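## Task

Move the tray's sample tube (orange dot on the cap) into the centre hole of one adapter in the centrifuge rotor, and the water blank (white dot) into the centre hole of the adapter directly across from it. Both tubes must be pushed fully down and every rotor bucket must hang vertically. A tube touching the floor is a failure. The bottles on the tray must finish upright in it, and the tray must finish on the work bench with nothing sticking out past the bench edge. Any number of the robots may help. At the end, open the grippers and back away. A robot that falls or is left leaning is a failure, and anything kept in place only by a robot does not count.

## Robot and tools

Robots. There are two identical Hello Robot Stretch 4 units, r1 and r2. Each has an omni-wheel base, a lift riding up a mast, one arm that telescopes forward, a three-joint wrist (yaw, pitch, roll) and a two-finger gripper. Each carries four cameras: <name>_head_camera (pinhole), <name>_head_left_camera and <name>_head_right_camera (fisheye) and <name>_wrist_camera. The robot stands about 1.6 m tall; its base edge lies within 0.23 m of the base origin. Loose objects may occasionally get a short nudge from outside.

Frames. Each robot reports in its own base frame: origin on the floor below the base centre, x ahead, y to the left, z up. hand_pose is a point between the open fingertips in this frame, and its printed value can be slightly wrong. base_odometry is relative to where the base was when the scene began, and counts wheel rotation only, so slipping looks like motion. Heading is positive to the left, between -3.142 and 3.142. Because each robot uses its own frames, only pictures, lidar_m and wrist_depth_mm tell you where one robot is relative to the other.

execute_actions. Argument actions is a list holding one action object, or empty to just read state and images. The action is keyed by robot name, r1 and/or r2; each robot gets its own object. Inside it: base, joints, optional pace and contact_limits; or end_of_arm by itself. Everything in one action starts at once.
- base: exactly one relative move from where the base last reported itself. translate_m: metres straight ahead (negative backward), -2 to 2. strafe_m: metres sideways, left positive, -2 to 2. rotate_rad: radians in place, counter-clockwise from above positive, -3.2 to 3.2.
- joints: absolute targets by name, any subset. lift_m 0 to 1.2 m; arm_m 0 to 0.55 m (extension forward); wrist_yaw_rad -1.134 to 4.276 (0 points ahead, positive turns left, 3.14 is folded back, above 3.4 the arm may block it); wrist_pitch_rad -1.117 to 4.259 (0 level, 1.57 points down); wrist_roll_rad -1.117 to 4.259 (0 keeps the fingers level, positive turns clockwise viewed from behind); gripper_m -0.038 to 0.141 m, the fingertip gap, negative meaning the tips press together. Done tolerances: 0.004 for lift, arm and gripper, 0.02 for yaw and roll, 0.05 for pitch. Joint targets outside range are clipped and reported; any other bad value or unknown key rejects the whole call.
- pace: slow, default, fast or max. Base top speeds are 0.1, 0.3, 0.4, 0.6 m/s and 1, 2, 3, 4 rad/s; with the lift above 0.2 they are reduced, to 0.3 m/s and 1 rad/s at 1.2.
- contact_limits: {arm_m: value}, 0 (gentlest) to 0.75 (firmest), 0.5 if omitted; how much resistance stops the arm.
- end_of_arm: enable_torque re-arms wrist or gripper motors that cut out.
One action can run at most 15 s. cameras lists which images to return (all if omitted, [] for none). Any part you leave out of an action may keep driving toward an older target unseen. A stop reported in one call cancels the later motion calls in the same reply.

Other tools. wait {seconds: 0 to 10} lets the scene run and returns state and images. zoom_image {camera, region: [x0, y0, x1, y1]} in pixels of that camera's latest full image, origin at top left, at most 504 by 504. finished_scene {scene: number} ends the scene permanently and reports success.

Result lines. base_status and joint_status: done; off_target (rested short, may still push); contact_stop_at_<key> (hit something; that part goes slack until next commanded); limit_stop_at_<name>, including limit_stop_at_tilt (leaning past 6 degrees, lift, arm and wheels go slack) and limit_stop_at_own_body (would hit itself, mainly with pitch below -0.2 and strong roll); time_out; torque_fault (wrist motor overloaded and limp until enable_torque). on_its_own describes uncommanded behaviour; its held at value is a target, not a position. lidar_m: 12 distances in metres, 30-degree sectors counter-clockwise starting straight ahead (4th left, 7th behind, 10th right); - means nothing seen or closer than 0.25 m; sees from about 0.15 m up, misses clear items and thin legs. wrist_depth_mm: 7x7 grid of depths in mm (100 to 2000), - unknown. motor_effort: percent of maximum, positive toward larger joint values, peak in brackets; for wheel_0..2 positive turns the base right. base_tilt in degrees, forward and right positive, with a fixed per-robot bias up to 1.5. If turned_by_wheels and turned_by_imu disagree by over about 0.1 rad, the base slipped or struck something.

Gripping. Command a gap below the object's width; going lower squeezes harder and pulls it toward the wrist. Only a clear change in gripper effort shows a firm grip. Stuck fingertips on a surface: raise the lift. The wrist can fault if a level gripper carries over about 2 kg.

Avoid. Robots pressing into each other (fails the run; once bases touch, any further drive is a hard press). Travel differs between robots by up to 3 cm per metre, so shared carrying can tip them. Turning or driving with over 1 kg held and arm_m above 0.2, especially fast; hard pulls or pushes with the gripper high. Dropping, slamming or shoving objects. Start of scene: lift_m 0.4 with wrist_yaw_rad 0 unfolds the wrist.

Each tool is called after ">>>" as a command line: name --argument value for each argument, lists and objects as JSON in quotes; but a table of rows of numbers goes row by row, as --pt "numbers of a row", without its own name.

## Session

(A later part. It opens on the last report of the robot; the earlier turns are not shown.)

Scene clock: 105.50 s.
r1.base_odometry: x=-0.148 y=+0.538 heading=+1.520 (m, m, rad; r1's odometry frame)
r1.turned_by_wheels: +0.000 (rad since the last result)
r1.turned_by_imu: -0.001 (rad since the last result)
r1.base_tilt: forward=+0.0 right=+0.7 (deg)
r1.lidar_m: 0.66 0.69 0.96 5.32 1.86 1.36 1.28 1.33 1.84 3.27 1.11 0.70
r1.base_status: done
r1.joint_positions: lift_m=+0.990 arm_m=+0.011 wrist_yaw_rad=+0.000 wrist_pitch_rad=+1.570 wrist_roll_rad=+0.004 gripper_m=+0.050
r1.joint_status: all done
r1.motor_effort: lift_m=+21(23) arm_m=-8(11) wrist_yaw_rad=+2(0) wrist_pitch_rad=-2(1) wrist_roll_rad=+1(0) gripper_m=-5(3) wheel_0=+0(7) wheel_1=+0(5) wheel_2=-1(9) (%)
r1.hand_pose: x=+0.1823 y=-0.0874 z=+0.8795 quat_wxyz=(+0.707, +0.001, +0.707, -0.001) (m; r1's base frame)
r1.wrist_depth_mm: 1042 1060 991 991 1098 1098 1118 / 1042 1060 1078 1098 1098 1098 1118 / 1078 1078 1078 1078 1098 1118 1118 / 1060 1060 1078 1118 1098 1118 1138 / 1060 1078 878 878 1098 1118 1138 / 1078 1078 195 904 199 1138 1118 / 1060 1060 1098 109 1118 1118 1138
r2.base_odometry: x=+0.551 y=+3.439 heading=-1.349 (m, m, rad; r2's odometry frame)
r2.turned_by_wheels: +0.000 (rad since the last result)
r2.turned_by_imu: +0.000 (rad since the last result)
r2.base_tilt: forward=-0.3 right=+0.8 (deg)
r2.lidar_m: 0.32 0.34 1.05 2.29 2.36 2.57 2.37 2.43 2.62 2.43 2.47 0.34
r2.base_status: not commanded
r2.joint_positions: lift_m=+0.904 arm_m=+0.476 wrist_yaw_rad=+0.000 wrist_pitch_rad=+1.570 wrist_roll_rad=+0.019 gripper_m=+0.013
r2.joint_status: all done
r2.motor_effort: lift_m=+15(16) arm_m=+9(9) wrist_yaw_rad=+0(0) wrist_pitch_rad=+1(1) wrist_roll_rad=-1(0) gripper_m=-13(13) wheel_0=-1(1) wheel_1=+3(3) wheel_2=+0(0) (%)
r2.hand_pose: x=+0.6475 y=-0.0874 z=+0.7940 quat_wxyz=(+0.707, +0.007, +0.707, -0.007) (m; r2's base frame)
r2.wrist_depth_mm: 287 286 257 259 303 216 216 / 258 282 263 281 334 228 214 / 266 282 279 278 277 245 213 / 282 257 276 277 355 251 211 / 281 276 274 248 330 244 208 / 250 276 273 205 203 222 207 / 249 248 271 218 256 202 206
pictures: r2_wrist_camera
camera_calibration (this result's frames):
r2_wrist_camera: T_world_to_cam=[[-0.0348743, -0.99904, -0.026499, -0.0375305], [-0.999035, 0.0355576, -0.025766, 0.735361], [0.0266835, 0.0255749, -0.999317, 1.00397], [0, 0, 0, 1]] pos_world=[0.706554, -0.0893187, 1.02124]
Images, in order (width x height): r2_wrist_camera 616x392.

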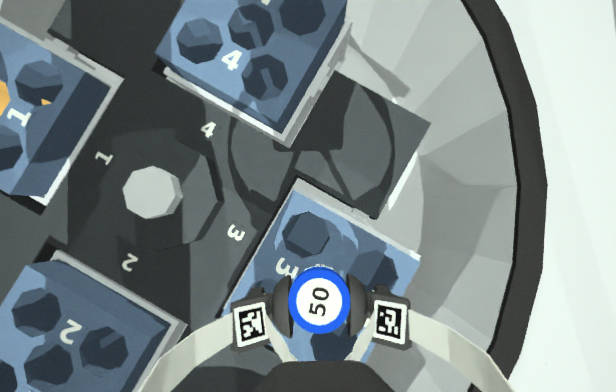

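>>> execute_actions --actions '[{"r2":{"joints":{"gripper_m":0.05}}}]' --cameras '["r2_wrist_camera"]'

>>> execute_actions --actions '[{"r2":{"joints":{"lift_m":0.97},"pace":"fast"}}]' --cameras '["r2_wrist_camera"]'

>>> execute_actions --actions '[{"r2":{"base":{"translate_m":-0.3},"joints":{"arm_m":0.01,"lift_m":1.0},"pace":"max"}}]' --cameras '["r1_head_camera","r2_head_camera"]'

>>> zoom_image --camera "r1_head_camera" --region '[170, 250, 310, 350]'

Scene clock: 109.90 s.
r1.base_odometry: x=-0.148 y=+0.538 heading=+1.520 (m, m, rad; r1's odometry frame)
r1.turned_by_wheels: +0.000 (rad since the last result)
r1.turned_by_imu: -0.001 (rad since the last result)
r1.base_tilt: forward=+0.0 right=+0.6 (deg)
r1.lidar_m: 0.66 0.67 0.95 5.32 1.90 1.34 1.28 1.35 1.85 3.26 1.14 0.69
r1.base_status: not commanded
r1.joint_positions: lift_m=+0.990 arm_m=+0.011 wrist_yaw_rad=+0.000 wrist_pitch_rad=+1.570 wrist_roll_rad=+0.004 gripper_m=+0.050
r1.joint_status: not commanded
r1.motor_effort: lift_m=+21(21) arm_m=-8(8) wrist_yaw_rad=+1(3) wrist_pitch_rad=-2(2) wrist_roll_rad=+0(2) gripper_m=-5(5) wheel_0=+0(1) wheel_1=+0(0) wheel_2=+0(0) (%)
r1.hand_pose: x=+0.1823 y=-0.0874 z=+0.8795 quat_wxyz=(+0.707, +0.001, +0.707, -0.001) (m; r1's base frame)
r1.wrist_depth_mm: 1060 1060 976 1008 1078 1098 1098 / 1060 1060 1098 1098 1078 1118 1098 / 1060 1078 1098 1078 1098 1118 1118 / 1060 1078 1060 1078 1098 1118 1098 / 1042 1078 878 904 1118 1118 1118 / 1078 1078 195 878 199 1118 1138 / 1078 1098 1078 109 1118 1138 1138
r2.base_odometry: x=+0.551 y=+3.439 heading=-1.349 (m, m, rad; r2's odometry frame)
r2.turned_by_wheels: +0.000 (rad since the last result)
r2.turned_by_imu: +0.000 (rad since the last result)
r2.base_tilt: forward=-0.3 right=+0.7 (deg)
r2.lidar_m: 0.33 0.32 1.05 2.28 2.36 2.58 2.38 2.44 2.61 2.39 2.49 0.34
r2.base_status: not commanded
r2.joint_positions: lift_m=+0.904 arm_m=+0.476 wrist_yaw_rad=+0.000 wrist_pitch_rad=+1.570 wrist_roll_rad=+0.019 gripper_m=+0.050
r2.joint_status: all done
r2.motor_effort: lift_m=+15(15) arm_m=+9(9) wrist_yaw_rad=+1(1) wrist_pitch_rad=+1(2) wrist_roll_rad=+0(0) gripper_m=-2(14) wheel_0=-1(1) wheel_1=+3(3) wheel_2=+0(0) (%)
r2.hand_pose: x=+0.6475 y=-0.0874 z=+0.7940 quat_wxyz=(+0.707, +0.007, +0.707, -0.007) (m; r2's base frame)
r2.wrist_depth_mm: 289 286 264 259 304 216 216 / 259 285 264 279 332 229 214 / 266 281 279 277 278 245 211 / 281 257 276 278 353 252 211 / 279 276 276 248 325 245 209 / 250 274 272 216 211 223 207 / 250 256 271 158 266 203 206
pictures: r2_wrist_camera
camera_calibration (this result's frames):
r2_wrist_camera: T_world_to_cam=[[-0.0348746, -0.99904, -0.026499, -0.0375303], [-0.999035, 0.0355579, -0.0257664, 0.735363], [0.026684, 0.0255749, -0.999317, 1.00397], [0, 0, 0, 1]] pos_world=[0.706554, -0.0893187, 1.02124]
Images, in order (width x height): r2_wrist_camera 616x392.

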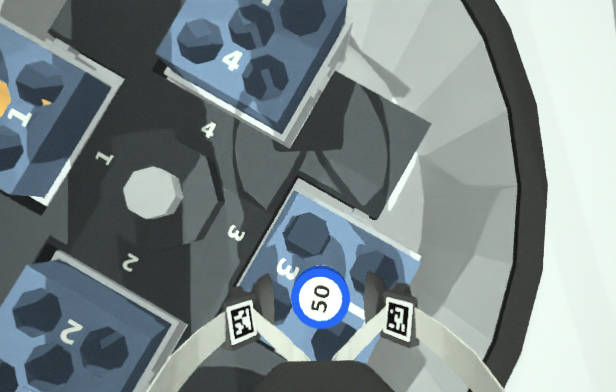

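Scene clock: 110.90 s.
r1.base_odometry: x=-0.148 y=+0.538 heading=+1.520 (m, m, rad; r1's odometry frame)
r1.turned_by_wheels: +0.000 (rad since the last result)
r1.turned_by_imu: +0.000 (rad since the last result)
r1.base_tilt: forward=+0.0 right=+0.7 (deg)
r1.lidar_m: 0.66 0.69 0.97 5.33 1.88 1.36 1.28 1.34 1.84 3.27 1.11 0.68
r1.base_status: not commanded
r1.joint_positions: lift_m=+0.990 arm_m=+0.011 wrist_yaw_rad=+0.000 wrist_pitch_rad=+1.570 wrist_roll_rad=+0.004 gripper_m=+0.050
r1.joint_status: not commanded
r1.motor_effort: lift_m=+21(20) arm_m=-8(8) wrist_yaw_rad=-1(2) wrist_pitch_rad=-1(2) wrist_roll_rad=+0(0) gripper_m=-5(3) wheel_0=+0(1) wheel_1=+0(1) wheel_2=-1(0) (%)
r1.hand_pose: x=+0.1823 y=-0.0874 z=+0.8795 quat_wxyz=(+0.707, +0.001, +0.707, -0.001) (m; r1's base frame)
r1.wrist_depth_mm: 1060 1078 960 991 1098 1118 1138 / 1060 1078 1078 1098 1098 1118 1118 / 1060 1060 1078 1098 1098 1098 1138 / 1060 1098 1098 1098 1098 1118 1138 / 1078 1078 891 891 1118 1118 1118 / 1078 1098 195 878 200 1118 1138 / 1060 1078 1098 109 1118 1138 1138
r2.base_odometry: x=+0.551 y=+3.439 heading=-1.349 (m, m, rad; r2's odometry frame)
r2.turned_by_wheels: +0.000 (rad since the last result)
r2.turned_by_imu: +0.000 (rad since the last result)
r2.base_tilt: forward=-0.4 right=+0.9 (deg)
r2.lidar_m: 0.32 0.33 1.05 2.29 2.35 2.56 2.37 2.43 2.62 2.43 2.50 0.35
r2.base_status: not commanded
r2.joint_positions: lift_m=+0.970 arm_m=+0.476 wrist_yaw_rad=+0.000 wrist_pitch_rad=+1.570 wrist_roll_rad=+0.019 gripper_m=+0.050
r2.joint_status: all done
r2.motor_effort: lift_m=+21(22) arm_m=+9(9) wrist_yaw_rad=+0(1) wrist_pitch_rad=+2(2) wrist_roll_rad=-1(0) gripper_m=-1(3) wheel_0=-1(1) wheel_1=+3(3) wheel_2=+0(0) (%)
r2.hand_pose: x=+0.6475 y=-0.0874 z=+0.8595 quat_wxyz=(+0.707, +0.007, +0.707, -0.007) (m; r2's base frame)
r2.wrist_depth_mm: 362 357 353 347 306 285 255 / 327 353 327 345 375 279 262 / 322 347 347 345 347 278 267 / 349 345 325 343 399 277 274 / 343 342 340 314 373 274 273 / 342 322 315 310 210 273 272 / 336 314 336 157 274 271 271
pictures: r2_wrist_camera
camera_calibration (this result's frames):
r2_wrist_camera: T_world_to_cam=[[-0.0348698, -0.99904, -0.0265051, -0.0357899], [-0.999031, 0.0355577, -0.0259411, 0.737251], [0.0268587, 0.0255749, -0.999312, 1.06934], [0, 0, 0, 1]] pos_world=[0.706568, -0.0893187, 1.08678]
Images, in order (width x height): r2_wrist_camera 616x392.

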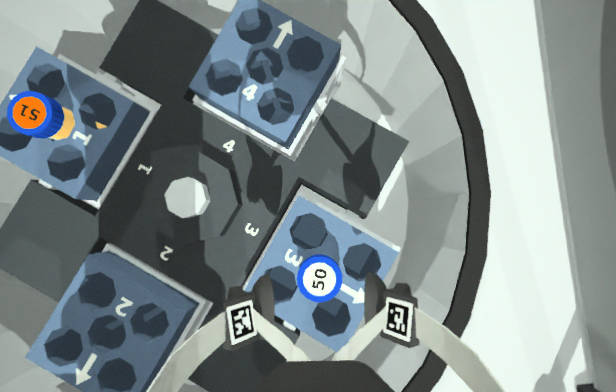

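Scene clock: 113.17 s.
r1.base_odometry: x=-0.148 y=+0.538 heading=+1.520 (m, m, rad; r1's odometry frame)
r1.turned_by_wheels: +0.000 (rad since the last result)
r1.turned_by_imu: -0.001 (rad since the last result)
r1.base_tilt: forward=-0.1 right=+0.7 (deg)
r1.lidar_m: 0.65 0.68 0.95 5.32 1.86 1.36 1.29 1.34 1.84 3.27 1.29 0.70
r1.base_status: not commanded
r1.joint_positions: lift_m=+0.990 arm_m=+0.011 wrist_yaw_rad=+0.000 wrist_pitch_rad=+1.570 wrist_roll_rad=+0.004 gripper_m=+0.050
r1.joint_status: not commanded
r1.motor_effort: lift_m=+21(21) arm_m=-7(7) wrist_yaw_rad=+1(1) wrist_pitch_rad=-3(0) wrist_roll_rad=+0(1) gripper_m=-4(6) wheel_0=+0(1) wheel_1=-1(1) wheel_2=-1(1) (%)
r1.hand_pose: x=+0.1823 y=-0.0874 z=+0.8795 quat_wxyz=(+0.707, +0.001, +0.707, -0.001) (m; r1's base frame)
r1.wrist_depth_mm: 1060 1060 976 991 1078 1098 1118 / 1042 1060 1060 1078 1098 1078 1118 / 1060 1078 1078 1078 1098 1098 1118 / 1060 1060 1078 1078 1098 1118 1138 / 1060 1078 878 891 1098 1118 1160 / 1060 1078 195 878 199 1118 1138 / 1078 1098 1098 109 1118 1118 1138
r2.base_odometry: x=+0.485 y=+3.732 heading=-1.350 (m, m, rad; r2's odometry frame)
r2.turned_by_wheels: -0.001 (rad since the last result)
r2.turned_by_imu: -0.001 (rad since the last result)
r2.base_tilt: forward=-0.3 right=+0.8 (deg)
r2.lidar_m: 0.62 0.63 1.32 2.27 2.33 2.25 2.07 2.13 2.62 2.45 2.50 0.66
r2.base_status: done
r2.joint_positions: lift_m=+1.000 arm_m=+0.012 wrist_yaw_rad=+0.000 wrist_pitch_rad=+1.570 wrist_roll_rad=+0.019 gripper_m=+0.050
r2.joint_status: all done
r2.motor_effort: lift_m=+21(23) arm_m=-8(13) wrist_yaw_rad=+0(1) wrist_pitch_rad=+1(1) wrist_roll_rad=+0(0) gripper_m=-5(4) wheel_0=-2(8) wheel_1=-3(6) wheel_2=-1(12) (%)
r2.hand_pose: x=+0.1825 y=-0.0874 z=+0.8896 quat_wxyz=(+0.707, +0.007, +0.707, -0.007) (m; r2's base frame)
r2.wrist_depth_mm: 1182 759 788 820 904 1160 1160 / 1182 1182 1182 1160 1160 1160 1138 / 1182 1160 1160 1138 1138 1118 1138 / 1160 1160 1138 1118 1118 1118 1098 / 1138 1160 1098 931 1138 1098 1118 / 1138 1118 904 904 211 1098 1118 / 1160 1118 891 158 1098 1118 1098
pictures: r1_head_camera, r2_head_camera
Images, in order (width x height): r1_head_camera 420x560, r2_head_camera 420x560.

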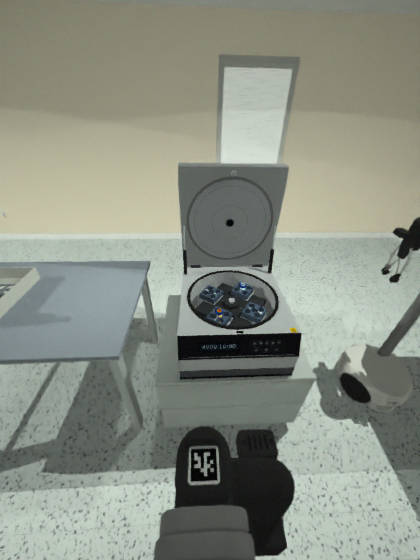

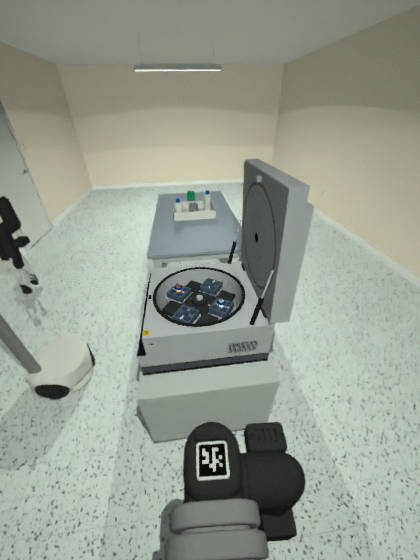

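Region (170, 250, 310, 350) of r1_head_camera's 420x560 image, scaled by 3.600, with more detail than that image has; it fills the top 360 rows of this view, and the rest is white.

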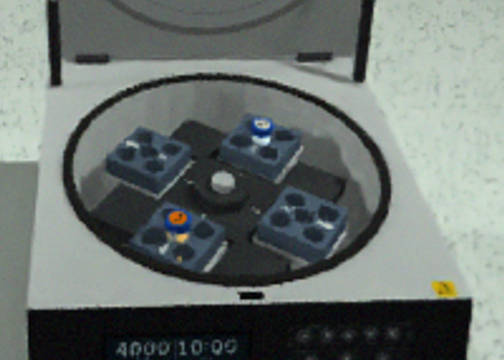

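>>> finished_scene --scene 2

The scene is finished: the task was done.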